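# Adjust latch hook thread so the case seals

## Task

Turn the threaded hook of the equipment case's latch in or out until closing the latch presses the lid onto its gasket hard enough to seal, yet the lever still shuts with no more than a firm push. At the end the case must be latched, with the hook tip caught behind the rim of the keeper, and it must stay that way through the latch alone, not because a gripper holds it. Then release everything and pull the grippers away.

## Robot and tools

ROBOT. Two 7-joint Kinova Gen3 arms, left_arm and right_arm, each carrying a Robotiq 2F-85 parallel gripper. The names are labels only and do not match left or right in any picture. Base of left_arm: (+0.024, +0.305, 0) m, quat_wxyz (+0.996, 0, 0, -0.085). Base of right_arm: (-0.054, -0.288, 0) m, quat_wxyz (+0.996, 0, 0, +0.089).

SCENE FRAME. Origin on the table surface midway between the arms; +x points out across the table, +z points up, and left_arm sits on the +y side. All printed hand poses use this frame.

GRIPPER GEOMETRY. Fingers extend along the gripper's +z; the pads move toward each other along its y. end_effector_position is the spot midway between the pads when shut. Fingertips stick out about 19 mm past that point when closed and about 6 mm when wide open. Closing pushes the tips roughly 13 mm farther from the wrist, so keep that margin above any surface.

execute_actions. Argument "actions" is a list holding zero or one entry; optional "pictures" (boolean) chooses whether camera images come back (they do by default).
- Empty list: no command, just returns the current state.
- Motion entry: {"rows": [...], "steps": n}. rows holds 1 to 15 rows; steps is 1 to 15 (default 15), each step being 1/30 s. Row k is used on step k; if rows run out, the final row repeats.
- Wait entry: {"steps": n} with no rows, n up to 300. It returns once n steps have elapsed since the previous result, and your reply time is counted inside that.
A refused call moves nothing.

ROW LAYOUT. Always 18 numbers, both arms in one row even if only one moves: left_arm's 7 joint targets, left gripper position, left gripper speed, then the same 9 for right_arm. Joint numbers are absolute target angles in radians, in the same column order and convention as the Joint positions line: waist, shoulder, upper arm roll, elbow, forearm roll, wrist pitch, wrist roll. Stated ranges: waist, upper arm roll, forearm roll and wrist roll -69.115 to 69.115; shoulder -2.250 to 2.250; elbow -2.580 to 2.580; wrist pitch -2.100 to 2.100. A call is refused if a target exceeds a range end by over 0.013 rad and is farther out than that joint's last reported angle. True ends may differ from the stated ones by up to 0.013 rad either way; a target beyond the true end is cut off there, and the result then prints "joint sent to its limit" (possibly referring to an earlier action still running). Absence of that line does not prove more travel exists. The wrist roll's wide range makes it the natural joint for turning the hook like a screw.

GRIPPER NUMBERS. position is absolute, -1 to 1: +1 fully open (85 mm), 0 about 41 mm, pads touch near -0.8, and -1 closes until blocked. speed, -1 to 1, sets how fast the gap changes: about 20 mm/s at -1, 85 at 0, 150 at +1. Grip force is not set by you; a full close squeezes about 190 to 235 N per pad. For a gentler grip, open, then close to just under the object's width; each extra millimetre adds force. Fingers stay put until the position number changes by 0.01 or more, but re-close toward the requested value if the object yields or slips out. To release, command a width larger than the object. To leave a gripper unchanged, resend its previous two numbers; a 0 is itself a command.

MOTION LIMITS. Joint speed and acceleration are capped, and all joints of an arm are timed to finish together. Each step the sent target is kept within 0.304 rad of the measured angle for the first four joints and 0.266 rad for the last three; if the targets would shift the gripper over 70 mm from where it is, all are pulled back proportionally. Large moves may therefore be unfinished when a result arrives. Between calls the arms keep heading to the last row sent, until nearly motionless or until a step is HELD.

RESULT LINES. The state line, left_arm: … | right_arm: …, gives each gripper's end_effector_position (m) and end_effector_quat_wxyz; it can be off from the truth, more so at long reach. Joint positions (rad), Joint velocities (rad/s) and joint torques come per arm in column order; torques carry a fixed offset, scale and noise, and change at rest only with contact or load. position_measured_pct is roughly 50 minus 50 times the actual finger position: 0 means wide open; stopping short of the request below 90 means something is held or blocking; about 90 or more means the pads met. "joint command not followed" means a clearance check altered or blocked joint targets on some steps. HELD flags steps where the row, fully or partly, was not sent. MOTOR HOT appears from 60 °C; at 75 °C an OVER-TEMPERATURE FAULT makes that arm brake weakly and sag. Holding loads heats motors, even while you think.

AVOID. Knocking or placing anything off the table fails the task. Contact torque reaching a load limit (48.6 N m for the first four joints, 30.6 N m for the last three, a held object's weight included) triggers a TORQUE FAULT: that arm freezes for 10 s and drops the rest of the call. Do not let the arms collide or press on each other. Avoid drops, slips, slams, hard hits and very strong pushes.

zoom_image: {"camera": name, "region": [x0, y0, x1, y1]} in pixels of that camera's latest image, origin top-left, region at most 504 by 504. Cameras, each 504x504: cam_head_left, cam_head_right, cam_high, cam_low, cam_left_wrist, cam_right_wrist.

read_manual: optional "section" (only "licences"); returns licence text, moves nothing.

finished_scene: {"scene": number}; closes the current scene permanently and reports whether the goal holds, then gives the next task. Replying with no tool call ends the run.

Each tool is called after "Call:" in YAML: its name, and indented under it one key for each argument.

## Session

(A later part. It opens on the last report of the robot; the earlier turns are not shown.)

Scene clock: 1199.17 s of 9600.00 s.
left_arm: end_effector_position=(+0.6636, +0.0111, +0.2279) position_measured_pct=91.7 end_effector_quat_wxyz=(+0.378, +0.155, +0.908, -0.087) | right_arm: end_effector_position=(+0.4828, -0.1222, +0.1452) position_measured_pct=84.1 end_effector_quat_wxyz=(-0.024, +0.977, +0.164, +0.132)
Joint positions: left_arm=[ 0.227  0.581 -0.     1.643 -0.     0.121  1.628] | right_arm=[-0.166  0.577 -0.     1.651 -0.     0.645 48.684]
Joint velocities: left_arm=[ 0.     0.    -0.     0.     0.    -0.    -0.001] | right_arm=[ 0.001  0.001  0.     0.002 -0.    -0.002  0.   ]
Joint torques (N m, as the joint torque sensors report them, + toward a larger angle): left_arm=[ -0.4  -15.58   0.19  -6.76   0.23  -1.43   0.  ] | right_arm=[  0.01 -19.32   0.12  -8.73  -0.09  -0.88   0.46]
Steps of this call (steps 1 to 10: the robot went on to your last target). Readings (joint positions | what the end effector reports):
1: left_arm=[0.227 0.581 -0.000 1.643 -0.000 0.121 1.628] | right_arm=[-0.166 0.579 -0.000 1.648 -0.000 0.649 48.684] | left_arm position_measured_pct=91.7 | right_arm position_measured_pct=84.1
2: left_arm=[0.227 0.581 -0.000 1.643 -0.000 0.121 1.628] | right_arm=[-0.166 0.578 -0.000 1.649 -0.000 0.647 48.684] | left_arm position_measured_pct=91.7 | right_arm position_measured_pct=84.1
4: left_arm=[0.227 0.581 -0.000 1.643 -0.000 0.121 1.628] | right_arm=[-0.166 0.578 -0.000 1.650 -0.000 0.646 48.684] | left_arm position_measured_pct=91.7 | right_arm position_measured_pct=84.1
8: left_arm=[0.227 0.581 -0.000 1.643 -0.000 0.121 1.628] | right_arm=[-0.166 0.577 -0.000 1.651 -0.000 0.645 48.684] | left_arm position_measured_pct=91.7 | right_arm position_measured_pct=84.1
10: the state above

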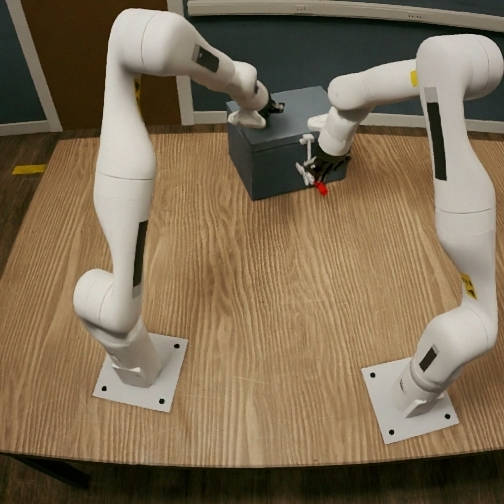

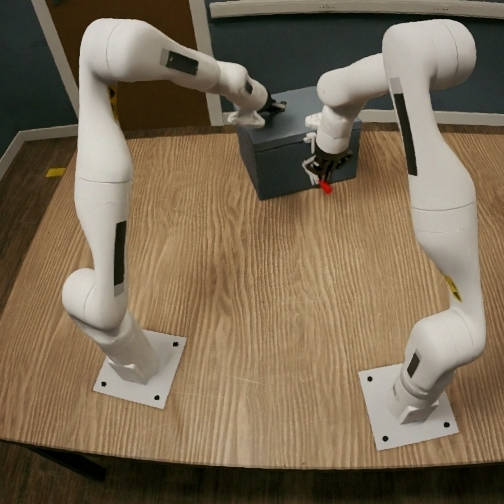

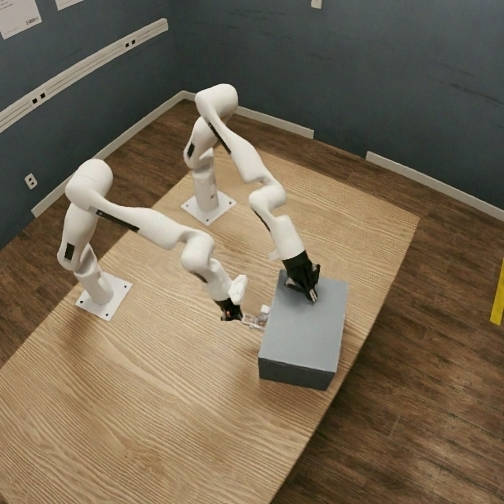

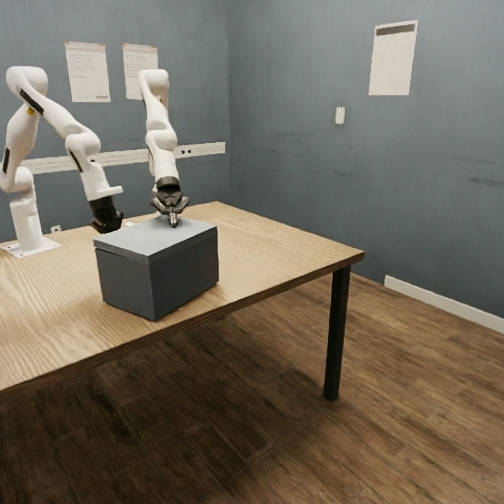

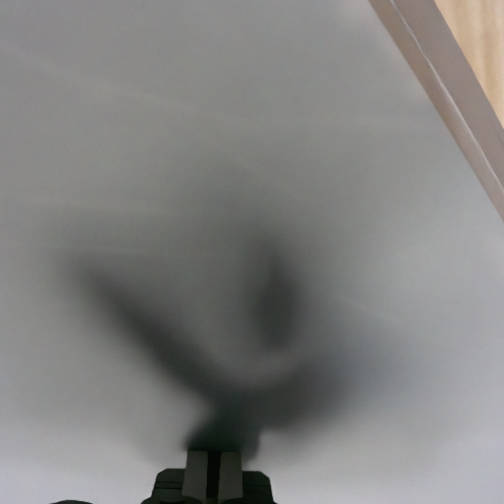

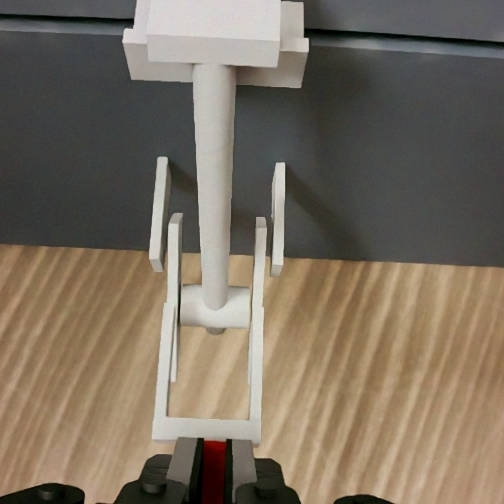

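Call:
execute_actions:
  actions:
    - {"rows": [[0.2266,0.5876,0,1.6458,0,0.1228,1.628,-1,1,-0.166,0.570,0,1.685,0,0.602,48.684,-0.69,0],[0.2266,0.5876,0,1.6458,0,0.1228,1.628,-1,1,-0.166,0.570,0,1.685,0,0.602,48.684,-0.69,0],[0.2266,0.5876,0,1.6458,0,0.1228,1.628,-1,1,-0.166,0.563,0,1.719,0,0.559,48.684,-0.69,0],[0.2266,0.5876,0,1.6458,0,0.1228,1.628,-1,1,-0.166,0.563,0,1.719,0,0.559,48.684,-0.69,0],[0.2266,0.5876,0,1.6458,0,0.1228,1.628,-1,1,-0.166,0.556,0,1.7525,0,0.5165,48.684,-0.69,0],[0.2266,0.5876,0,1.6458,0,0.1228,1.628,-1,1,-0.166,0.556,0,1.7525,0,0.5165,48.684,-0.69,0],[0.2266,0.5876,0,1.6458,0,0.1228,1.628,-1,1,-0.166,0.549,0,1.786,0,0.474,48.684,-0.69,0],[0.2266,0.5876,0,1.6458,0,0.1228,1.628,-1,1,-0.166,0.549,0,1.786,0,0.474,48.684,-0.69,0],[0.2266,0.5876,0,1.6458,0,0.1228,1.628,-1,1,-0.166,0.5415,0,1.8199,0,0.4311,48.684,-0.69,0]], "steps": 15}
  pictures: false

Call:
execute_actions:
  actions:
    - {"rows": [[0.2266,0.5876,0,1.6458,0,0.1228,1.628,-1,1,-0.166,0.542,0,1.847,0,0.382,48.684,-0.69,0],[0.2266,0.5876,0,1.6458,0,0.1228,1.628,-1,1,-0.166,0.542,0,1.847,0,0.382,48.684,-0.69,0],[0.2266,0.5876,0,1.6458,0,0.1228,1.628,-1,1,-0.166,0.543,0,1.874,0,0.334,48.684,-0.69,0],[0.2266,0.5876,0,1.6458,0,0.1228,1.628,-1,1,-0.166,0.543,0,1.874,0,0.334,48.684,-0.69,0],[0.2266,0.5876,0,1.6458,0,0.1228,1.628,-1,1,-0.166,0.544,0,1.901,0,0.285,48.684,-0.69,0],[0.2266,0.5876,0,1.6458,0,0.1228,1.628,-1,1,-0.166,0.544,0,1.901,0,0.285,48.684,-0.69,0],[0.2266,0.5876,0,1.6458,0,0.1228,1.628,-1,1,-0.166,0.5446,0,1.928,0,0.236,48.684,-0.69,0],[0.2266,0.5876,0,1.6458,0,0.1228,1.628,-1,1,-0.166,0.5446,0,1.928,0,0.236,48.684,-0.69,0],[0.2266,0.5876,0,1.6458,0,0.1228,1.628,-1,1,-0.166,0.5454,0,1.955,0,0.1874,48.684,-0.69,0]], "steps": 15}
  pictures: false

Call:
execute_actions:
  actions:
    - {"steps": 10}

Scene clock: 1239.90 s of 9600.00 s.
left_arm: end_effector_position=(+0.6636, +0.0111, +0.2279) position_measured_pct=91.7 end_effector_quat_wxyz=(+0.378, +0.155, +0.908, -0.087) | right_arm: end_effector_position=(+0.4682, -0.1275, +0.1297) position_measured_pct=84.1 end_effector_quat_wxyz=(-0.030, +0.971, +0.163, +0.169)
Joint positions: left_arm=[ 0.227  0.581 -0.     1.643 -0.     0.121  1.628] | right_arm=[-0.166  0.544 -0.     1.813 -0.     0.439 48.684]
Joint velocities: left_arm=[ 0.    -0.    -0.     0.     0.     0.001  0.   ] | right_arm=[-0.001 -0.017  0.     0.104  0.    -0.135  0.   ]
Joint torques (N m, as the joint torque sensors report them, + toward a larger angle): left_arm=[ -0.47 -15.56   0.05  -6.91   0.08  -1.27   0.17] | right_arm=[ -0.66 -17.67   0.4   -7.76  -0.03  -1.28   0.49]
Steps of this call (steps 1 to 15: the robot went on to your last target; steps 16 to 1207: nothing new was sent; steps 1208 to 1222: all 15 steps of this action). Readings (joint positions | what the end effector reports):
1208: left_arm=[0.227 0.581 -0.000 1.643 -0.000 0.121 1.628] | right_arm=[-0.166 0.577 -0.000 1.652 -0.000 0.643 48.684] | left_arm position_measured_pct=91.7 | right_arm position_measured_pct=84.1
1209: left_arm=[0.227 0.581 -0.000 1.643 -0.000 0.121 1.628] | right_arm=[-0.166 0.575 -0.000 1.658 -0.000 0.637 48.684] | left_arm position_measured_pct=91.7 | right_arm position_measured_pct=84.1
1211: left_arm=[0.227 0.581 -0.000 1.643 -0.000 0.121 1.628] | right_arm=[-0.166 0.570 -0.000 1.677 -0.000 0.612 48.684] | left_arm position_measured_pct=91.7 | right_arm position_measured_pct=84.1
1215: left_arm=[0.227 0.581 -0.000 1.643 -0.000 0.121 1.628] | right_arm=[-0.166 0.559 -0.000 1.731 -0.000 0.544 48.684] | left_arm position_measured_pct=91.7 | right_arm position_measured_pct=84.1
1222: the state above

Scene clock: 1240.40 s of 9600.00 s.
left_arm: end_effector_position=(+0.6635, +0.0111, +0.2278) position_measured_pct=91.7 end_effector_quat_wxyz=(+0.378, +0.155, +0.908, -0.087) | right_arm: end_effector_position=(+0.4664, -0.1281, +0.1137) position_measured_pct=84.1 end_effector_quat_wxyz=(-0.040, +0.961, +0.162, +0.220)
Joint positions: left_arm=[ 0.227  0.581 -0.     1.643 -0.     0.121  1.628] | right_arm=[-0.166  0.545 -0.     1.949 -0.     0.196 48.684]
Joint velocities: left_arm=[-0.    -0.001  0.001 -0.    -0.    -0.     0.001] | right_arm=[-0.001 -0.001 -0.     0.067 -0.    -0.124  0.   ]
Joint torques (N m, as the joint torque sensors report them, + toward a larger angle): left_arm=[ -0.26 -15.79   0.65  -6.82   0.45  -1.42   0.05] | right_arm=[ -0.18 -16.99   0.27  -6.87  -0.19  -1.21   0.22]
Steps of this call (steps 1 to 15: all 15 steps of this action). Readings (joint positions | what the end effector reports):
1: left_arm=[0.227 0.581 -0.000 1.643 -0.000 0.121 1.628] | right_arm=[-0.166 0.543 -0.000 1.816 -0.000 0.434 48.684] | left_arm position_measured_pct=91.7 | right_arm position_measured_pct=84.1
2: left_arm=[0.227 0.581 -0.000 1.643 -0.000 0.121 1.628] | right_arm=[-0.166 0.543 -0.000 1.823 -0.000 0.423 48.684] | left_arm position_measured_pct=91.7 | right_arm position_measured_pct=84.1
4: left_arm=[0.227 0.581 -0.000 1.643 -0.000 0.121 1.628] | right_arm=[-0.166 0.542 -0.000 1.841 -0.000 0.393 48.684] | left_arm position_measured_pct=91.7 | right_arm position_measured_pct=84.1
8: left_arm=[0.227 0.581 -0.000 1.643 -0.000 0.121 1.628] | right_arm=[-0.166 0.543 -0.000 1.886 -0.000 0.313 48.684] | left_arm position_measured_pct=91.7 | right_arm position_measured_pct=84.1
15: the state above

Scene clock: 1240.73 s of 9600.00 s.
left_arm: end_effector_position=(+0.6635, +0.0111, +0.2278) position_measured_pct=91.7 end_effector_quat_wxyz=(+0.378, +0.155, +0.908, -0.087) | right_arm: end_effector_position=(+0.4662, -0.1281, +0.1135) position_measured_pct=84.1 end_effector_quat_wxyz=(-0.040, +0.961, +0.162, +0.222)
Joint positions: left_arm=[ 0.227  0.581 -0.     1.643 -0.     0.121  1.628] | right_arm=[-0.166  0.545 -0.     1.954 -0.     0.187 48.684]
Joint velocities: left_arm=[-0.001  0.002 -0.001 -0.    -0.    -0.    -0.   ] | right_arm=[-0.001 -0.    -0.     0.001  0.    -0.002 -0.   ]
Joint torques (N m, as the joint torque sensors report them, + toward a larger angle): left_arm=[ -0.04 -15.76   0.02  -6.86   0.35  -1.39  -0.14] | right_arm=[  0.16 -16.93   0.42  -6.19  -0.17  -0.85   0.04]
Steps of this call (steps 1 to 10: the robot went on to your last target). Readings (joint positions | what the end effector reports):
1: left_arm=[0.227 0.581 -0.000 1.643 -0.000 0.121 1.628] | right_arm=[-0.166 0.545 -0.000 1.951 -0.000 0.192 48.684] | left_arm position_measured_pct=91.7 | right_arm position_measured_pct=84.1
2: left_arm=[0.227 0.581 -0.000 1.643 -0.000 0.121 1.628] | right_arm=[-0.166 0.545 -0.000 1.952 -0.000 0.190 48.684] | left_arm position_measured_pct=91.7 | right_arm position_measured_pct=84.1
4: left_arm=[0.227 0.581 -0.000 1.643 -0.000 0.121 1.628] | right_arm=[-0.166 0.545 -0.000 1.953 -0.000 0.188 48.684] | left_arm position_measured_pct=91.7 | right_arm position_measured_pct=84.1
8: left_arm=[0.227 0.581 -0.000 1.643 -0.000 0.121 1.628] | right_arm=[-0.166 0.545 -0.000 1.954 -0.000 0.187 48.684] | left_arm position_measured_pct=91.7 | right_arm position_measured_pct=84.1
10: the state above

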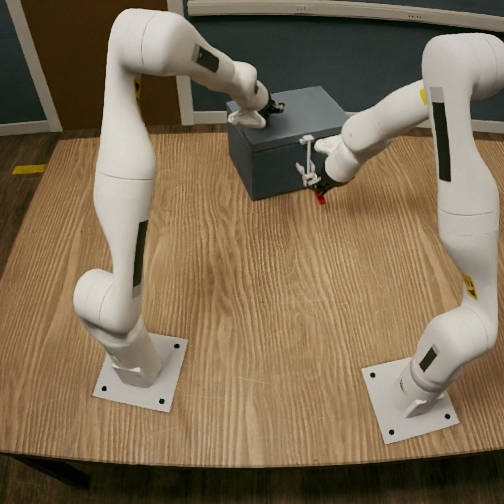

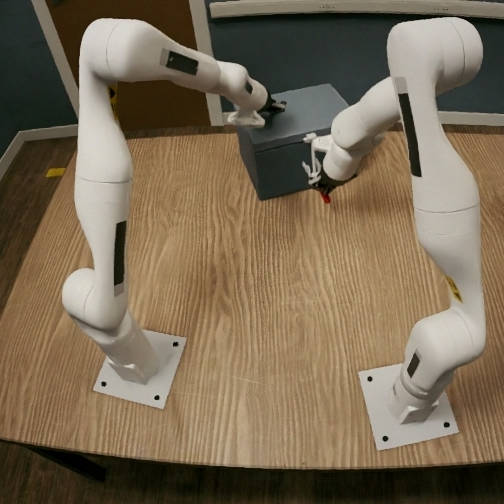

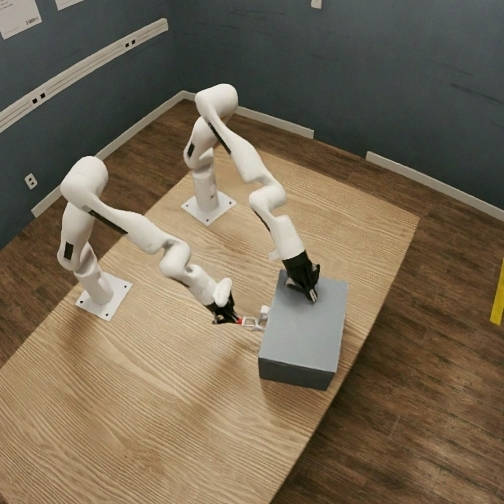

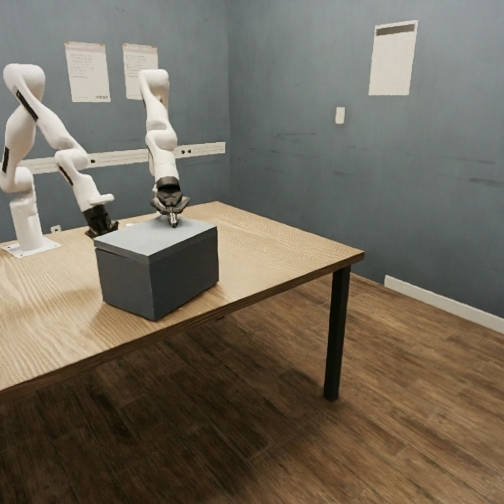

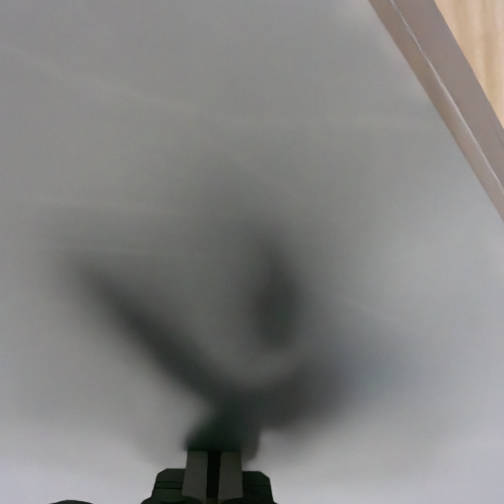

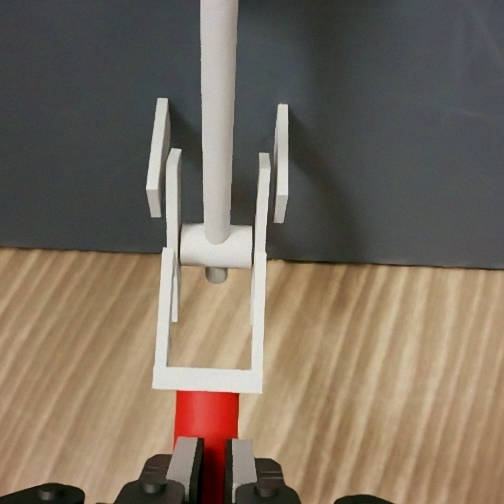

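Call:
execute_actions:
  actions:
    - {"rows": [[0.2266,0.5876,0,1.6458,0,0.1228,1.628,-1,1,-0.166,0.551,0,1.978,0,0.137,48.684,-0.69,0],[0.2266,0.5876,0,1.6458,0,0.1228,1.628,-1,1,-0.166,0.551,0,1.978,0,0.137,48.684,-0.69,0],[0.2266,0.5876,0,1.6458,0,0.1228,1.628,-1,1,-0.166,0.557,0,2.001,0,0.087,48.684,-0.69,0],[0.2266,0.5876,0,1.6458,0,0.1228,1.628,-1,1,-0.166,0.557,0,2.001,0,0.087,48.684,-0.69,0],[0.2266,0.5876,0,1.6458,0,0.1228,1.628,-1,1,-0.166,0.564,0,2.024,0,0.036,48.684,-0.69,0],[0.2266,0.5876,0,1.6458,0,0.1228,1.628,-1,1,-0.166,0.564,0,2.024,0,0.036,48.684,-0.69,0],[0.2266,0.5876,0,1.6458,0,0.1228,1.628,-1,1,-0.166,0.571,0,2.047,0,-0.014,48.684,-0.69,0],[0.2266,0.5876,0,1.6458,0,0.1228,1.628,-1,1,-0.166,0.571,0,2.047,0,-0.014,48.684,-0.69,0],[0.2266,0.5876,0,1.6458,0,0.1228,1.628,-1,1,-0.166,0.5777,0,2.07,0,-0.0646,48.684,-0.69,0]], "steps": 15}
  pictures: false

Call:
execute_actions:
  actions:
    - {"steps": 10}

Call:
zoom_image:
  camera: "cam_head_left"
  region: [270, 120, 360, 220]

Scene clock: 1259.07 s of 9600.00 s.
left_arm: end_effector_position=(+0.6635, +0.0110, +0.2275) position_measured_pct=91.7 end_effector_quat_wxyz=(+0.378, +0.155, +0.909, -0.087) | right_arm: end_effector_position=(+0.4677, -0.1275, +0.0984) position_measured_pct=84.1 end_effector_quat_wxyz=(-0.049, +0.948, +0.160, +0.271)
Joint positions: left_arm=[ 0.227  0.582  0.     1.643 -0.     0.121  1.628] | right_arm=[-0.166  0.575 -0.     2.065 -0.    -0.057 48.684]
Joint velocities: left_arm=[-0. -0.  0.  0. -0.  0.  0.] | right_arm=[ 0.001  0.014 -0.     0.057  0.    -0.124  0.   ]
Joint torques (N m, as the joint torque sensors report them, + toward a larger angle): left_arm=[ -0.39 -16.25   0.24  -6.68   0.32  -1.45   0.41] | right_arm=[ -0.14 -16.35  -0.01  -5.75  -0.3   -1.77   0.29]
Steps of this call (steps 1 to 15: the robot went on to your last target; steps 16 to 535: nothing new was sent; steps 536 to 550: all 15 steps of this action). Readings (joint positions | what the end effector reports):
536: left_arm=[0.227 0.581 -0.000 1.643 -0.000 0.121 1.628] | right_arm=[-0.166 0.545 -0.000 1.955 -0.000 0.185 48.684] | left_arm position_measured_pct=91.7 | right_arm position_measured_pct=84.1
537: left_arm=[0.227 0.581 -0.000 1.643 -0.000 0.121 1.628] | right_arm=[-0.166 0.546 -0.000 1.960 -0.000 0.176 48.684] | left_arm position_measured_pct=91.7 | right_arm position_measured_pct=84.1
539: left_arm=[0.227 0.581 -0.000 1.643 -0.000 0.121 1.628] | right_arm=[-0.166 0.550 -0.000 1.974 -0.000 0.146 48.684] | left_arm position_measured_pct=91.7 | right_arm position_measured_pct=84.1
543: left_arm=[0.227 0.582 0.000 1.643 -0.000 0.121 1.628] | right_arm=[-0.166 0.560 -0.000 2.011 -0.000 0.063 48.684] | left_arm position_measured_pct=91.7 | right_arm position_measured_pct=84.1
550: the state above

Scene clock: 1259.40 s of 9600.00 s.
left_arm: end_effector_position=(+0.6635, +0.0110, +0.2275) position_measured_pct=91.7 end_effector_quat_wxyz=(+0.378, +0.155, +0.909, -0.087) | right_arm: end_effector_position=(+0.4675, -0.1276, +0.0978) position_measured_pct=84.1 end_effector_quat_wxyz=(-0.049, +0.947, +0.160, +0.273)
Joint positions: left_arm=[ 0.227  0.582  0.     1.643 -0.     0.121  1.628] | right_arm=[-0.166  0.576 -0.     2.069 -0.    -0.065 48.684]
Joint velocities: left_arm=[-0.     0.     0.     0.    -0.    -0.    -0.001] | right_arm=[ 0.    -0.     0.001  0.001  0.    -0.002 -0.   ]
Joint torques (N m, as the joint torque sensors report them, + toward a larger angle): left_arm=[ -0.08 -16.18   0.18  -7.06   0.1   -1.6   -0.02] | right_arm=[ -0.1  -15.67   0.4   -5.76  -0.2   -1.23   0.29]
Steps of this call (steps 1 to 10: the robot went on to your last target). Readings (joint positions | what the end effector reports):
1: left_arm=[0.227 0.582 0.000 1.643 -0.000 0.121 1.628] | right_arm=[-0.166 0.575 -0.000 2.066 -0.000 -0.060 48.684] | left_arm position_measured_pct=91.7 | right_arm position_measured_pct=84.1
2: left_arm=[0.227 0.582 0.000 1.643 -0.000 0.121 1.628] | right_arm=[-0.166 0.575 -0.000 2.067 -0.000 -0.062 48.684] | left_arm position_measured_pct=91.7 | right_arm position_measured_pct=84.1
4: left_arm=[0.227 0.582 0.000 1.643 -0.000 0.121 1.628] | right_arm=[-0.166 0.576 -0.000 2.068 -0.000 -0.064 48.684] | left_arm position_measured_pct=91.7 | right_arm position_measured_pct=84.1
8: left_arm=[0.227 0.582 0.000 1.643 -0.000 0.121 1.628] | right_arm=[-0.166 0.576 -0.000 2.069 -0.000 -0.065 48.684] | left_arm position_measured_pct=91.7 | right_arm position_measured_pct=84.1
10: the state above

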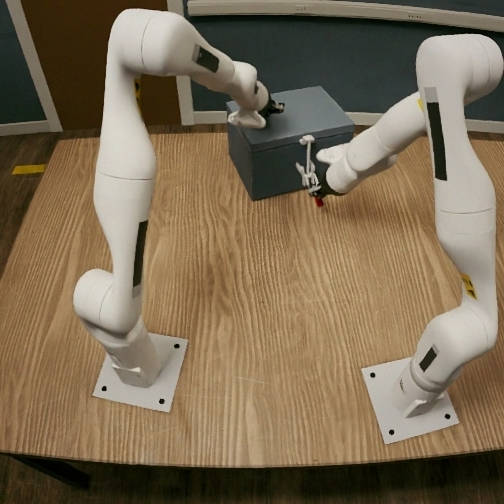

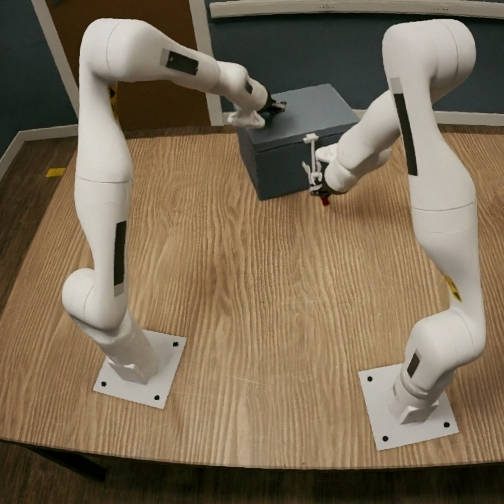

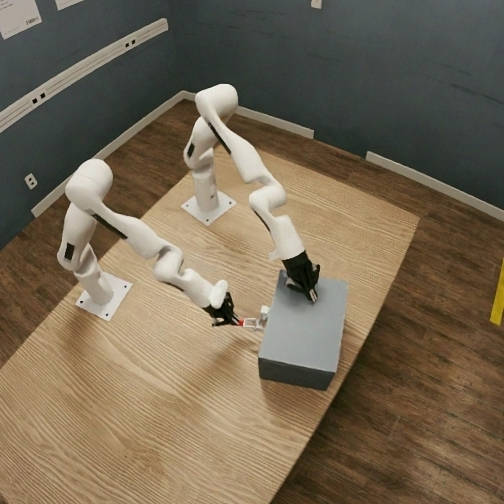

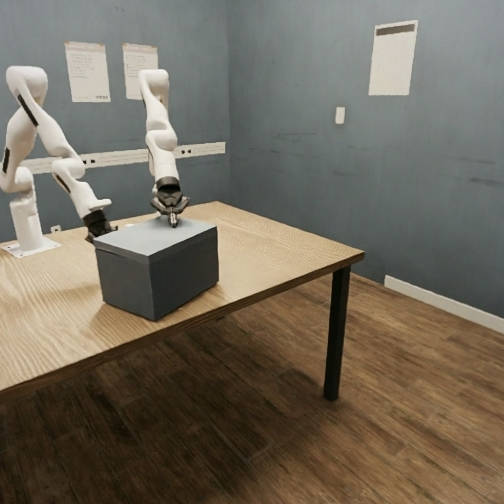

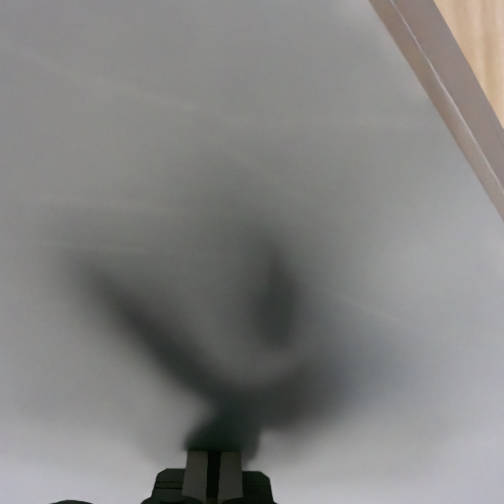

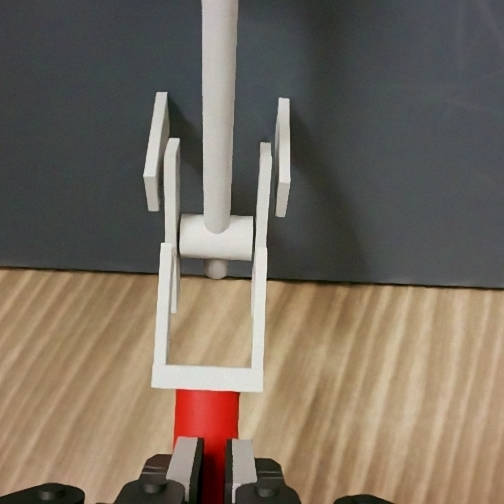

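Region (270, 120, 360, 220) of cam_head_left's 504x504 image, scaled by 5.040, with more detail than that image has; it fills the left 454 columns of this view, and the rest is white.

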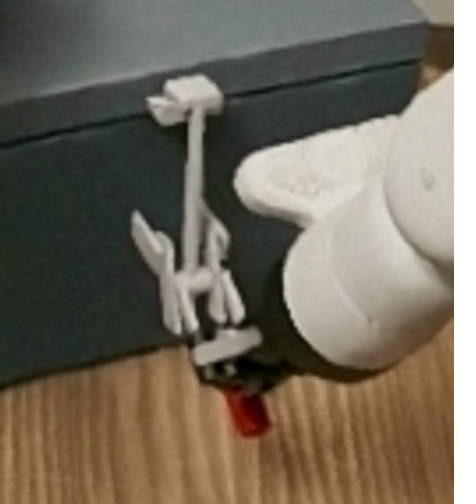

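Call:
execute_actions:
  actions:
    - {"rows": [[0.2266,0.5876,0,1.6458,0,0.1228,1.628,-1,1,-0.166,0.586,0,2.084,0,-0.103,48.684,-0.69,0],[0.2266,0.5876,0,1.6458,0,0.1228,1.628,-1,1,-0.166,0.586,0,2.084,0,-0.103,48.684,-0.69,0],[0.2266,0.5876,0,1.6458,0,0.1228,1.628,-1,1,-0.166,0.595,0,2.0986,0,-0.142,48.684,-0.69,0],[0.2266,0.5876,0,1.6458,0,0.1228,1.628,-1,1,-0.166,0.595,0,2.0986,0,-0.142,48.684,-0.69,0],[0.2266,0.5876,0,1.6458,0,0.1228,1.628,-1,1,-0.166,0.604,0,2.113,0,-0.181,48.684,-0.69,0],[0.2266,0.5876,0,1.6458,0,0.1228,1.628,-1,1,-0.166,0.604,0,2.113,0,-0.181,48.684,-0.69,0],[0.2266,0.5876,0,1.6458,0,0.1228,1.628,-1,1,-0.166,0.6125,0,2.127,0,-0.219,48.684,-0.69,0],[0.2266,0.5876,0,1.6458,0,0.1228,1.628,-1,1,-0.166,0.6125,0,2.127,0,-0.219,48.684,-0.69,0],[0.2266,0.5876,0,1.6458,0,0.1228,1.628,-1,1,-0.166,0.6212,0,2.1414,0,-0.2581,48.684,-0.69,0]], "steps": 15}
  pictures: false

Call:
execute_actions:
  actions:
    - {"steps": 8}
  pictures: false

Call:
execute_actions:
  actions:
    - {"rows": [[0.2266,0.5876,0,1.6458,0,0.1228,1.628,-1,1,-0.166,0.633,0,2.153,0,-0.297,48.684,-0.69,0],[0.2266,0.5876,0,1.6458,0,0.1228,1.628,-1,1,-0.166,0.633,0,2.153,0,-0.297,48.684,-0.69,0],[0.2266,0.5876,0,1.6458,0,0.1228,1.628,-1,1,-0.166,0.645,0,2.164,0,-0.336,48.684,-0.69,0],[0.2266,0.5876,0,1.6458,0,0.1228,1.628,-1,1,-0.166,0.645,0,2.164,0,-0.336,48.684,-0.69,0],[0.2266,0.5876,0,1.6458,0,0.1228,1.628,-1,1,-0.166,0.657,0,2.175,0,-0.375,48.684,-0.69,0],[0.2266,0.5876,0,1.6458,0,0.1228,1.628,-1,1,-0.166,0.657,0,2.175,0,-0.375,48.684,-0.69,0],[0.2266,0.5876,0,1.6458,0,0.1228,1.628,-1,1,-0.166,0.669,0,2.187,0,-0.414,48.684,-0.69,0],[0.2266,0.5876,0,1.6458,0,0.1228,1.628,-1,1,-0.166,0.669,0,2.187,0,-0.414,48.684,-0.69,0],[0.2266,0.5876,0,1.6458,0,0.1228,1.628,-1,1,-0.166,0.6808,0,2.198,0,-0.4528,48.684,-0.69,0]], "steps": 15}
  pictures: false

Call:
execute_actions:
  actions:
    - {"steps": 8}

Scene clock: 1288.50 s of 9600.00 s.
left_arm: end_effector_position=(+0.6634, +0.0110, +0.2273) position_measured_pct=91.7 end_effector_quat_wxyz=(+0.378, +0.155, +0.909, -0.087) | right_arm: end_effector_position=(+0.4697, -0.1268, +0.0863) position_measured_pct=84.1 end_effector_quat_wxyz=(-0.055, +0.936, +0.158, +0.308)
Joint positions: left_arm=[ 0.227  0.582  0.     1.643 -0.     0.121  1.628] | right_arm=[-0.166  0.618 -0.     2.139  0.    -0.252 48.684]
Joint velocities: left_arm=[-0.  0. -0.  0. -0.  0.  0.] | right_arm=[-0.     0.02  -0.     0.032 -0.    -0.084 -0.   ]
Joint torques (N m, as the joint torque sensors report them, + toward a larger angle): left_arm=[ -0.48 -16.13  -0.16  -7.     0.38  -1.5    0.1 ] | right_arm=[ -0.4  -16.22   0.4   -4.99  -0.36  -1.48   0.43]
Steps of this call (steps 1 to 15: the robot went on to your last target; steps 16 to 858: nothing new was sent; steps 859 to 873: all 15 steps of this action). Readings (joint positions | what the end effector reports):
859: left_arm=[0.227 0.582 0.000 1.643 -0.000 0.121 1.628] | right_arm=[-0.166 0.577 -0.000 2.070 0.000 -0.067 48.684] | left_arm position_measured_pct=91.7 | right_arm position_measured_pct=84.1
860: left_arm=[0.227 0.582 0.000 1.643 -0.000 0.121 1.628] | right_arm=[-0.166 0.579 -0.000 2.073 0.000 -0.076 48.684] | left_arm position_measured_pct=91.7 | right_arm position_measured_pct=84.1
862: left_arm=[0.227 0.582 0.000 1.643 -0.000 0.121 1.628] | right_arm=[-0.166 0.585 -0.000 2.082 0.000 -0.099 48.684] | left_arm position_measured_pct=91.7 | right_arm position_measured_pct=84.1
866: left_arm=[0.227 0.582 0.000 1.643 -0.000 0.121 1.628] | right_arm=[-0.166 0.599 -0.000 2.106 0.000 -0.164 48.684] | left_arm position_measured_pct=91.7 | right_arm position_measured_pct=84.1
873: the state above

Scene clock: 1288.77 s of 9600.00 s.
left_arm: end_effector_position=(+0.6634, +0.0110, +0.2273) position_measured_pct=91.7 end_effector_quat_wxyz=(+0.378, +0.155, +0.909, -0.087) | right_arm: end_effector_position=(+0.4696, -0.1268, +0.0856) position_measured_pct=84.1 end_effector_quat_wxyz=(-0.056, +0.936, +0.158, +0.309)
Joint positions: left_arm=[ 0.227  0.582  0.     1.643 -0.     0.121  1.628] | right_arm=[-0.166  0.62  -0.     2.141  0.    -0.258 48.684]
Joint velocities: left_arm=[ 0.001  0.001  0.001  0.     0.    -0.001  0.   ] | right_arm=[ 0.     0.002 -0.     0.001 -0.    -0.002  0.   ]
Joint torques (N m, as the joint torque sensors report them, + toward a larger angle): left_arm=[ -0.34 -16.22   0.24  -6.86   0.41  -1.26   0.29] | right_arm=[ -0.24 -16.08   0.25  -5.45  -0.27  -1.54   0.22]
Steps of this call (steps 1 to 8: the robot went on to your last target). Readings (joint positions | what the end effector reports):
1: left_arm=[0.227 0.582 0.000 1.643 -0.000 0.121 1.628] | right_arm=[-0.166 0.618 -0.000 2.139 0.000 -0.255 48.684] | left_arm position_measured_pct=91.7 | right_arm position_measured_pct=84.1
2: left_arm=[0.227 0.582 0.000 1.643 -0.000 0.121 1.628] | right_arm=[-0.166 0.619 -0.000 2.140 0.000 -0.256 48.684] | left_arm position_measured_pct=91.7 | right_arm position_measured_pct=84.1
4: left_arm=[0.227 0.582 0.000 1.643 -0.000 0.121 1.628] | right_arm=[-0.166 0.619 -0.000 2.140 0.000 -0.258 48.684] | left_arm position_measured_pct=91.7 | right_arm position_measured_pct=84.1
8: the state above

Scene clock: 1289.27 s of 9600.00 s.
left_arm: end_effector_position=(+0.6634, +0.0110, +0.2273) position_measured_pct=91.7 end_effector_quat_wxyz=(+0.378, +0.155, +0.909, -0.087) | right_arm: end_effector_position=(+0.4734, -0.1256, +0.0744) position_measured_pct=84.1 end_effector_quat_wxyz=(-0.062, +0.924, +0.156, +0.344)
Joint positions: left_arm=[ 0.227  0.582  0.     1.643 -0.     0.121  1.628] | right_arm=[-0.166  0.677 -0.     2.196  0.    -0.446 48.684]
Joint velocities: left_arm=[0.001 0.001 0.002 0.    0.    0.001 0.   ] | right_arm=[ 0.001  0.029 -0.     0.025  0.    -0.085 -0.   ]
Joint torques (N m, as the joint torque sensors report them, + toward a larger angle): left_arm=[ -0.68 -16.26   0.29  -6.74   0.1   -1.53   0.18] | right_arm=[ -0.27 -16.73   0.28  -5.17  -0.24  -2.01   0.3 ]
Steps of this call (steps 1 to 15: all 15 steps of this action). Readings (joint positions | what the end effector reports):
1: left_arm=[0.227 0.582 0.000 1.643 -0.000 0.121 1.628] | right_arm=[-0.166 0.621 -0.000 2.141 0.000 -0.260 48.684] | left_arm position_measured_pct=91.7 | right_arm position_measured_pct=84.1
2: left_arm=[0.227 0.582 0.000 1.643 -0.000 0.121 1.628] | right_arm=[-0.166 0.624 -0.000 2.144 0.000 -0.269 48.684] | left_arm position_measured_pct=91.7 | right_arm position_measured_pct=84.1
4: left_arm=[0.227 0.582 0.000 1.643 -0.000 0.121 1.628] | right_arm=[-0.166 0.632 -0.000 2.151 0.000 -0.293 48.684] | left_arm position_measured_pct=91.7 | right_arm position_measured_pct=84.1
8: left_arm=[0.227 0.582 0.000 1.643 -0.000 0.121 1.628] | right_arm=[-0.166 0.652 -0.000 2.170 0.000 -0.358 48.684] | left_arm position_measured_pct=91.7 | right_arm position_measured_pct=84.1
15: the state above

Scene clock: 1289.53 s of 9600.00 s.
left_arm: end_effector_position=(+0.6634, +0.0110, +0.2273) position_measured_pct=91.7 end_effector_quat_wxyz=(+0.378, +0.155, +0.909, -0.087) | right_arm: end_effector_position=(+0.4733, -0.1257, +0.0735) position_measured_pct=84.1 end_effector_quat_wxyz=(-0.062, +0.924, +0.155, +0.345)
Joint positions: left_arm=[ 0.227  0.582  0.     1.643 -0.     0.121  1.628] | right_arm=[-0.166  0.68  -0.     2.198  0.    -0.453 48.684]
Joint velocities: left_arm=[-0.001  0.    -0.    -0.     0.     0.    -0.002] | right_arm=[-0.     0.004  0.001  0.001 -0.    -0.003  0.   ]
Joint torques (N m, as the joint torque sensors report them, + toward a larger angle): left_arm=[  0.25 -16.2    0.61  -7.     0.57  -1.5    0.16] | right_arm=[ -0.08 -16.89  -0.02  -4.78  -0.22  -1.75   0.29]
Steps of this call (steps 1 to 8: the robot went on to your last target). Readings (joint positions | what the end effector reports):
1: left_arm=[0.227 0.582 0.000 1.643 -0.000 0.121 1.628] | right_arm=[-0.166 0.678 -0.000 2.197 0.000 -0.449 48.684] | left_arm position_measured_pct=91.7 | right_arm position_measured_pct=84.1
2: left_arm=[0.227 0.582 0.000 1.643 -0.000 0.121 1.628] | right_arm=[-0.166 0.679 -0.000 2.197 0.000 -0.450 48.684] | left_arm position_measured_pct=91.7 | right_arm position_measured_pct=84.1
4: left_arm=[0.227 0.582 0.000 1.643 -0.000 0.121 1.628] | right_arm=[-0.166 0.680 -0.000 2.198 0.000 -0.452 48.684] | left_arm position_measured_pct=91.7 | right_arm position_measured_pct=84.1
8: the state above

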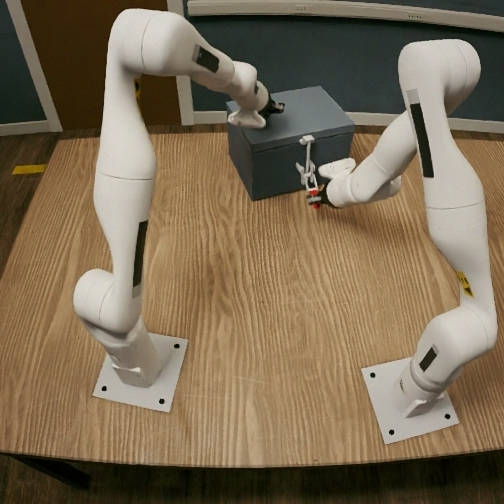

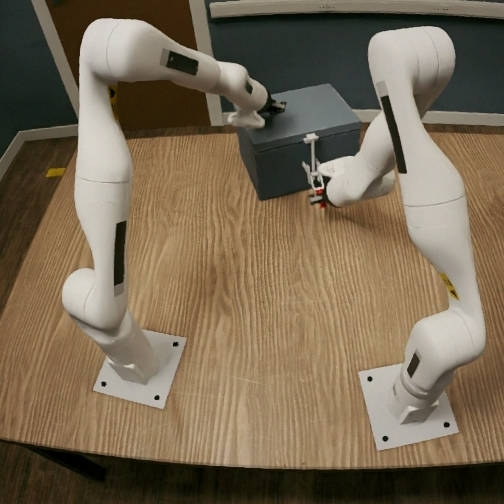

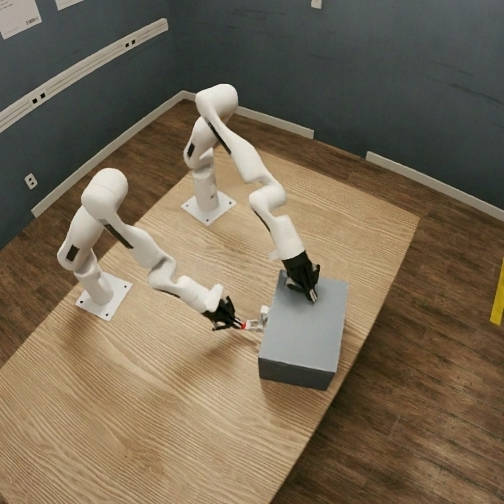

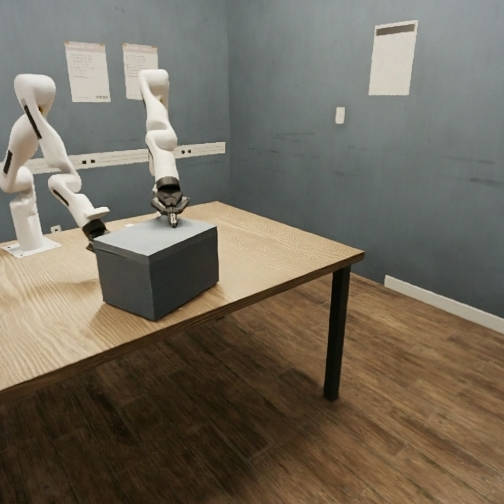

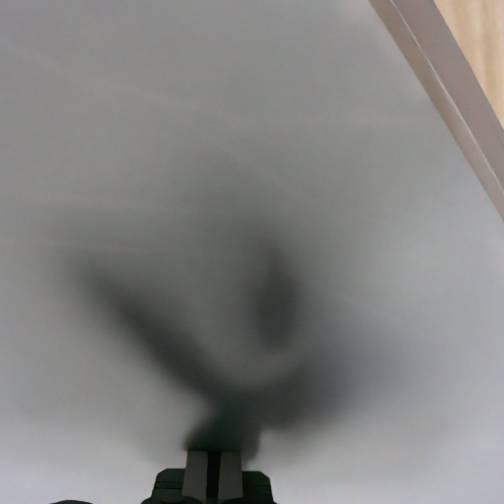

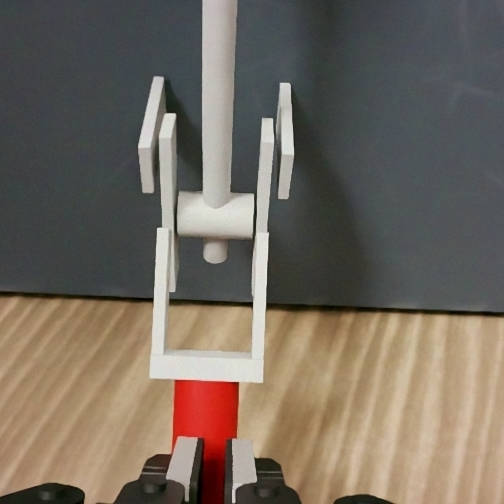

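Call:
execute_actions:
  actions:
    - {"rows": [[0.2266,0.5876,0,1.6458,0,0.1228,1.628,-1,1,-0.166,0.696,0,2.206,0,-0.492,48.684,-0.69,0],[0.2266,0.5876,0,1.6458,0,0.1228,1.628,-1,1,-0.166,0.696,0,2.206,0,-0.492,48.684,-0.69,0],[0.2266,0.5876,0,1.6458,0,0.1228,1.628,-1,1,-0.166,0.711,0,2.214,0,-0.530,48.684,-0.69,0],[0.2266,0.5876,0,1.6458,0,0.1228,1.628,-1,1,-0.166,0.711,0,2.214,0,-0.530,48.684,-0.69,0],[0.2266,0.5876,0,1.6458,0,0.1228,1.628,-1,1,-0.166,0.726,0,2.222,0,-0.569,48.684,-0.69,0],[0.2266,0.5876,0,1.6458,0,0.1228,1.628,-1,1,-0.166,0.726,0,2.222,0,-0.569,48.684,-0.69,0],[0.2266,0.5876,0,1.6458,0,0.1228,1.628,-1,1,-0.166,0.741,0,2.2305,0,-0.608,48.684,-0.69,0],[0.2266,0.5876,0,1.6458,0,0.1228,1.628,-1,1,-0.166,0.741,0,2.2305,0,-0.608,48.684,-0.69,0],[0.2266,0.5876,0,1.6458,0,0.1228,1.628,-1,1,-0.166,0.7556,0,2.2386,0,-0.6467,48.684,-0.69,0]], "steps": 15}
  pictures: false

Call:
execute_actions:
  actions:
    - {"steps": 8}
  pictures: false

Call:
execute_actions:
  actions:
    - {"rows": [[0.2266,0.5876,0,1.6458,0,0.1228,1.628,-1,1,-0.166,0.772,0,2.243,0,-0.684,48.684,-0.69,0],[0.2266,0.5876,0,1.6458,0,0.1228,1.628,-1,1,-0.166,0.772,0,2.243,0,-0.684,48.684,-0.69,0],[0.2266,0.5876,0,1.6458,0,0.1228,1.628,-1,1,-0.166,0.789,0,2.248,0,-0.721,48.684,-0.69,0],[0.2266,0.5876,0,1.6458,0,0.1228,1.628,-1,1,-0.166,0.789,0,2.248,0,-0.721,48.684,-0.69,0],[0.2266,0.5876,0,1.6458,0,0.1228,1.628,-1,1,-0.166,0.8056,0,2.252,0,-0.7575,48.684,-0.69,0],[0.2266,0.5876,0,1.6458,0,0.1228,1.628,-1,1,-0.166,0.8056,0,2.252,0,-0.7575,48.684,-0.69,0],[0.2266,0.5876,0,1.6458,0,0.1228,1.628,-1,1,-0.166,0.822,0,2.257,0,-0.7945,48.684,-0.69,0],[0.2266,0.5876,0,1.6458,0,0.1228,1.628,-1,1,-0.166,0.822,0,2.257,0,-0.7945,48.684,-0.69,0],[0.2266,0.5876,0,1.6458,0,0.1228,1.628,-1,1,-0.166,0.8389,0,2.2614,0,-0.8314,48.684,-0.69,0]], "steps": 15}
  pictures: false

Call:
execute_actions:
  actions:
    - {"steps": 8}

Scene clock: 1348.13 s of 9600.00 s.
left_arm: end_effector_position=(+0.6635, +0.0110, +0.2275) position_measured_pct=91.7 end_effector_quat_wxyz=(+0.378, +0.155, +0.909, -0.087) | right_arm: end_effector_position=(+0.4791, -0.1236, +0.0632) position_measured_pct=84.1 end_effector_quat_wxyz=(-0.068, +0.910, +0.153, +0.380)
Joint positions: left_arm=[ 0.227  0.582  0.     1.643 -0.     0.121  1.628] | right_arm=[-0.166  0.752 -0.     2.237  0.    -0.64  48.684]
Joint velocities: left_arm=[ 0.     0.002  0.    -0.     0.    -0.     0.001] | right_arm=[ 0.002  0.033 -0.     0.017  0.    -0.085 -0.   ]
Joint torques (N m, as the joint torque sensors report them, + toward a larger angle): left_arm=[ -0.49 -16.17   0.1   -7.12   0.34  -1.51  -0.04] | right_arm=[ -0.42 -17.35  -0.02  -3.84  -0.38  -2.14   0.19]
Steps of this call (steps 1 to 15: the robot went on to your last target; steps 16 to 1743: nothing new was sent; steps 1744 to 1758: all 15 steps of this action). Readings (joint positions | what the end effector reports):
1744: left_arm=[0.227 0.582 0.000 1.643 -0.000 0.121 1.628] | right_arm=[-0.166 0.682 0.000 2.198 0.000 -0.455 48.684] | left_arm position_measured_pct=91.7 | right_arm position_measured_pct=84.1
1745: left_arm=[0.227 0.582 0.000 1.643 -0.000 0.121 1.628] | right_arm=[-0.166 0.686 0.000 2.200 0.000 -0.463 48.684] | left_arm position_measured_pct=91.7 | right_arm position_measured_pct=84.1
1747: left_arm=[0.227 0.582 0.000 1.643 -0.000 0.121 1.628] | right_arm=[-0.166 0.696 0.000 2.205 -0.000 -0.487 48.684] | left_arm position_measured_pct=91.7 | right_arm position_measured_pct=84.1
1751: left_arm=[0.227 0.582 0.000 1.643 -0.000 0.121 1.628] | right_arm=[-0.166 0.720 0.000 2.219 0.000 -0.552 48.684] | left_arm position_measured_pct=91.7 | right_arm position_measured_pct=84.1
1758: the state above

Scene clock: 1348.40 s of 9600.00 s.
left_arm: end_effector_position=(+0.6635, +0.0110, +0.2275) position_measured_pct=91.7 end_effector_quat_wxyz=(+0.378, +0.155, +0.909, -0.087) | right_arm: end_effector_position=(+0.4788, -0.1237, +0.0621) position_measured_pct=84.1 end_effector_quat_wxyz=(-0.068, +0.909, +0.153, +0.381)
Joint positions: left_arm=[ 0.227  0.582  0.     1.643 -0.     0.121  1.628] | right_arm=[-0.166  0.755 -0.     2.239 -0.    -0.646 48.684]
Joint velocities: left_arm=[-0.    -0.001  0.001 -0.    -0.001 -0.001 -0.   ] | right_arm=[-0.     0.003  0.     0.001 -0.    -0.002 -0.   ]
Joint torques (N m, as the joint torque sensors report them, + toward a larger angle): left_arm=[ -0.51 -15.88   0.22  -7.01   0.47  -1.44   0.  ] | right_arm=[ -0.42 -17.31   0.08  -3.72  -0.21  -2.13   0.37]
Steps of this call (steps 1 to 8: the robot went on to your last target). Readings (joint positions | what the end effector reports):
1: left_arm=[0.227 0.582 0.000 1.643 -0.000 0.121 1.628] | right_arm=[-0.166 0.753 -0.000 2.238 -0.000 -0.643 48.684] | left_arm position_measured_pct=91.7 | right_arm position_measured_pct=84.1
2: left_arm=[0.227 0.582 0.000 1.643 -0.000 0.121 1.628] | right_arm=[-0.166 0.753 -0.000 2.238 -0.000 -0.644 48.684] | left_arm position_measured_pct=91.7 | right_arm position_measured_pct=84.1
4: left_arm=[0.227 0.582 0.000 1.643 -0.000 0.121 1.628] | right_arm=[-0.166 0.754 -0.000 2.238 -0.000 -0.646 48.684] | left_arm position_measured_pct=91.7 | right_arm position_measured_pct=84.1
8: the state above

Scene clock: 1348.90 s of 9600.00 s.
left_arm: end_effector_position=(+0.6634, +0.0110, +0.2274) position_measured_pct=91.7 end_effector_quat_wxyz=(+0.378, +0.155, +0.909, -0.087) | right_arm: end_effector_position=(+0.4795, -0.1233, +0.0584) position_measured_pct=84.1 end_effector_quat_wxyz=(-0.074, +0.894, +0.151, +0.414)
Joint positions: left_arm=[ 0.227  0.582  0.     1.643 -0.     0.121  1.628] | right_arm=[-0.166  0.815 -0.     2.283  0.001 -0.826 48.684]
Joint velocities: left_arm=[ 0.     0.001 -0.001  0.     0.    -0.001 -0.001] | right_arm=[ 0.002  0.029 -0.     0.021  0.    -0.082 -0.   ]
Joint torques (N m, as the joint torque sensors report them, + toward a larger angle): left_arm=[ -0.24 -15.89   0.22  -6.95   0.44  -1.28   0.15] | right_arm=[ -0.63  -1.05   0.14 -22.51  -1.    -1.73   0.22]
Steps of this call (steps 1 to 15: all 15 steps of this action). Readings (joint positions | what the end effector reports):
1: left_arm=[0.227 0.582 0.000 1.643 -0.000 0.121 1.628] | right_arm=[-0.166 0.757 0.000 2.239 0.000 -0.648 48.684] | left_arm position_measured_pct=91.7 | right_arm position_measured_pct=84.1
2: left_arm=[0.227 0.582 0.000 1.643 -0.000 0.121 1.628] | right_arm=[-0.166 0.761 0.000 2.240 -0.000 -0.657 48.684] | left_arm position_measured_pct=91.7 | right_arm position_measured_pct=84.1
4: left_arm=[0.227 0.582 0.000 1.643 -0.000 0.121 1.628] | right_arm=[-0.166 0.770 -0.000 2.245 0.000 -0.680 48.684] | left_arm position_measured_pct=91.7 | right_arm position_measured_pct=84.1
8: left_arm=[0.227 0.582 0.000 1.643 -0.000 0.121 1.628] | right_arm=[-0.166 0.789 -0.000 2.262 0.001 -0.743 48.684] | left_arm position_measured_pct=91.7 | right_arm position_measured_pct=84.1
15: the state above

Scene clock: 1349.17 s of 9600.00 s.
left_arm: end_effector_position=(+0.6634, +0.0110, +0.2274) position_measured_pct=91.7 end_effector_quat_wxyz=(+0.378, +0.155, +0.909, -0.087) | right_arm: end_effector_position=(+0.4794, -0.1234, +0.0583) position_measured_pct=84.1 end_effector_quat_wxyz=(-0.075, +0.894, +0.151, +0.416)
Joint positions: left_arm=[ 0.227  0.582  0.     1.643 -0.     0.121  1.628] | right_arm=[-0.165  0.817 -0.     2.285  0.001 -0.832 48.684]
Joint velocities: left_arm=[-0.002  0.002 -0.    -0.    -0.     0.    -0.001] | right_arm=[ 0.    -0.001  0.001  0.001 -0.001 -0.003 -0.   ]
Joint torques (N m, as the joint torque sensors report them, + toward a larger angle): left_arm=[ -0.45 -16.02   0.16  -6.78   0.34  -1.41   0.08] | right_arm=[ -0.6    1.04   0.22 -22.63  -0.74  -1.58   0.24]
Steps of this call (steps 1 to 8: the robot went on to your last target). Readings (joint positions | what the end effector reports):
1: left_arm=[0.227 0.582 0.000 1.643 -0.000 0.121 1.628] | right_arm=[-0.166 0.816 -0.000 2.284 0.001 -0.828 48.684] | left_arm position_measured_pct=91.7 | right_arm position_measured_pct=84.1
2: left_arm=[0.227 0.582 0.000 1.643 -0.000 0.121 1.628] | right_arm=[-0.166 0.816 -0.000 2.284 0.001 -0.830 48.684] | left_arm position_measured_pct=91.7 | right_arm position_measured_pct=84.1
4: left_arm=[0.227 0.582 0.000 1.643 -0.000 0.121 1.628] | right_arm=[-0.166 0.817 -0.000 2.285 0.001 -0.831 48.684] | left_arm position_measured_pct=91.7 | right_arm position_measured_pct=84.1
8: the state above

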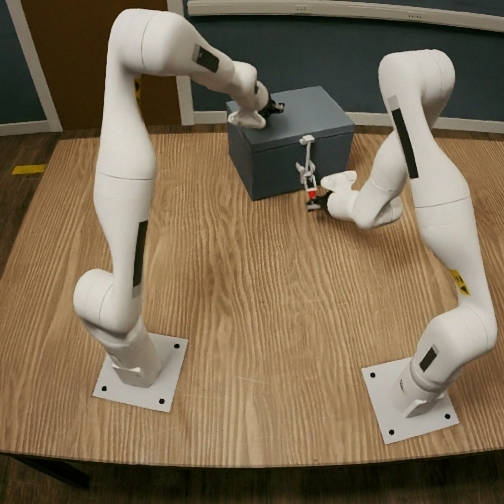

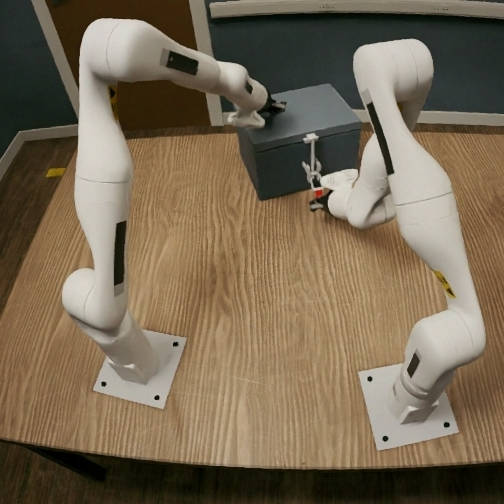

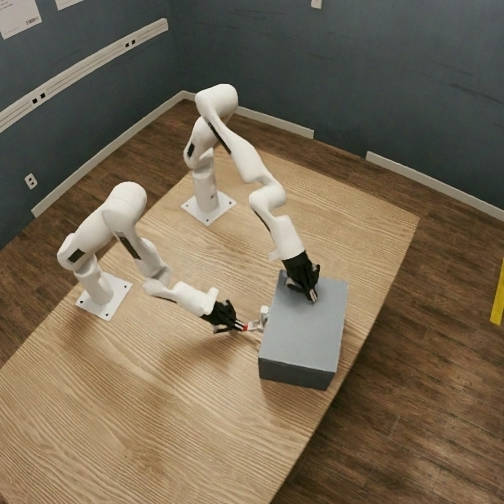

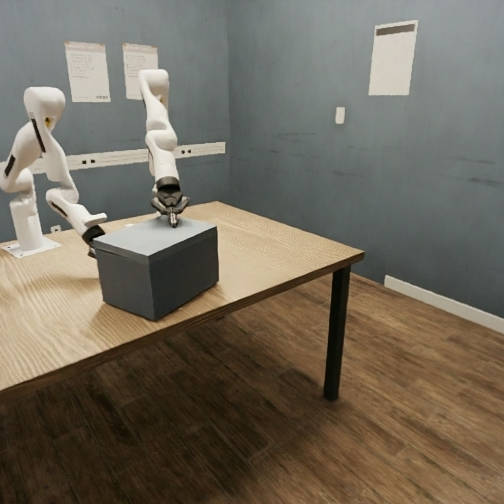

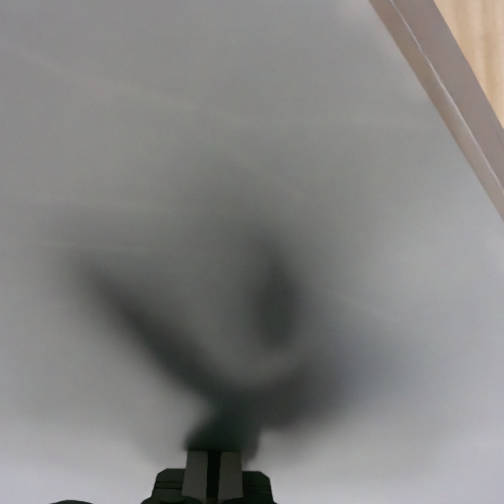

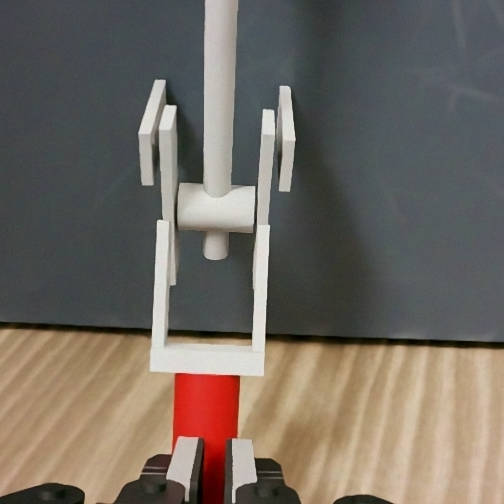

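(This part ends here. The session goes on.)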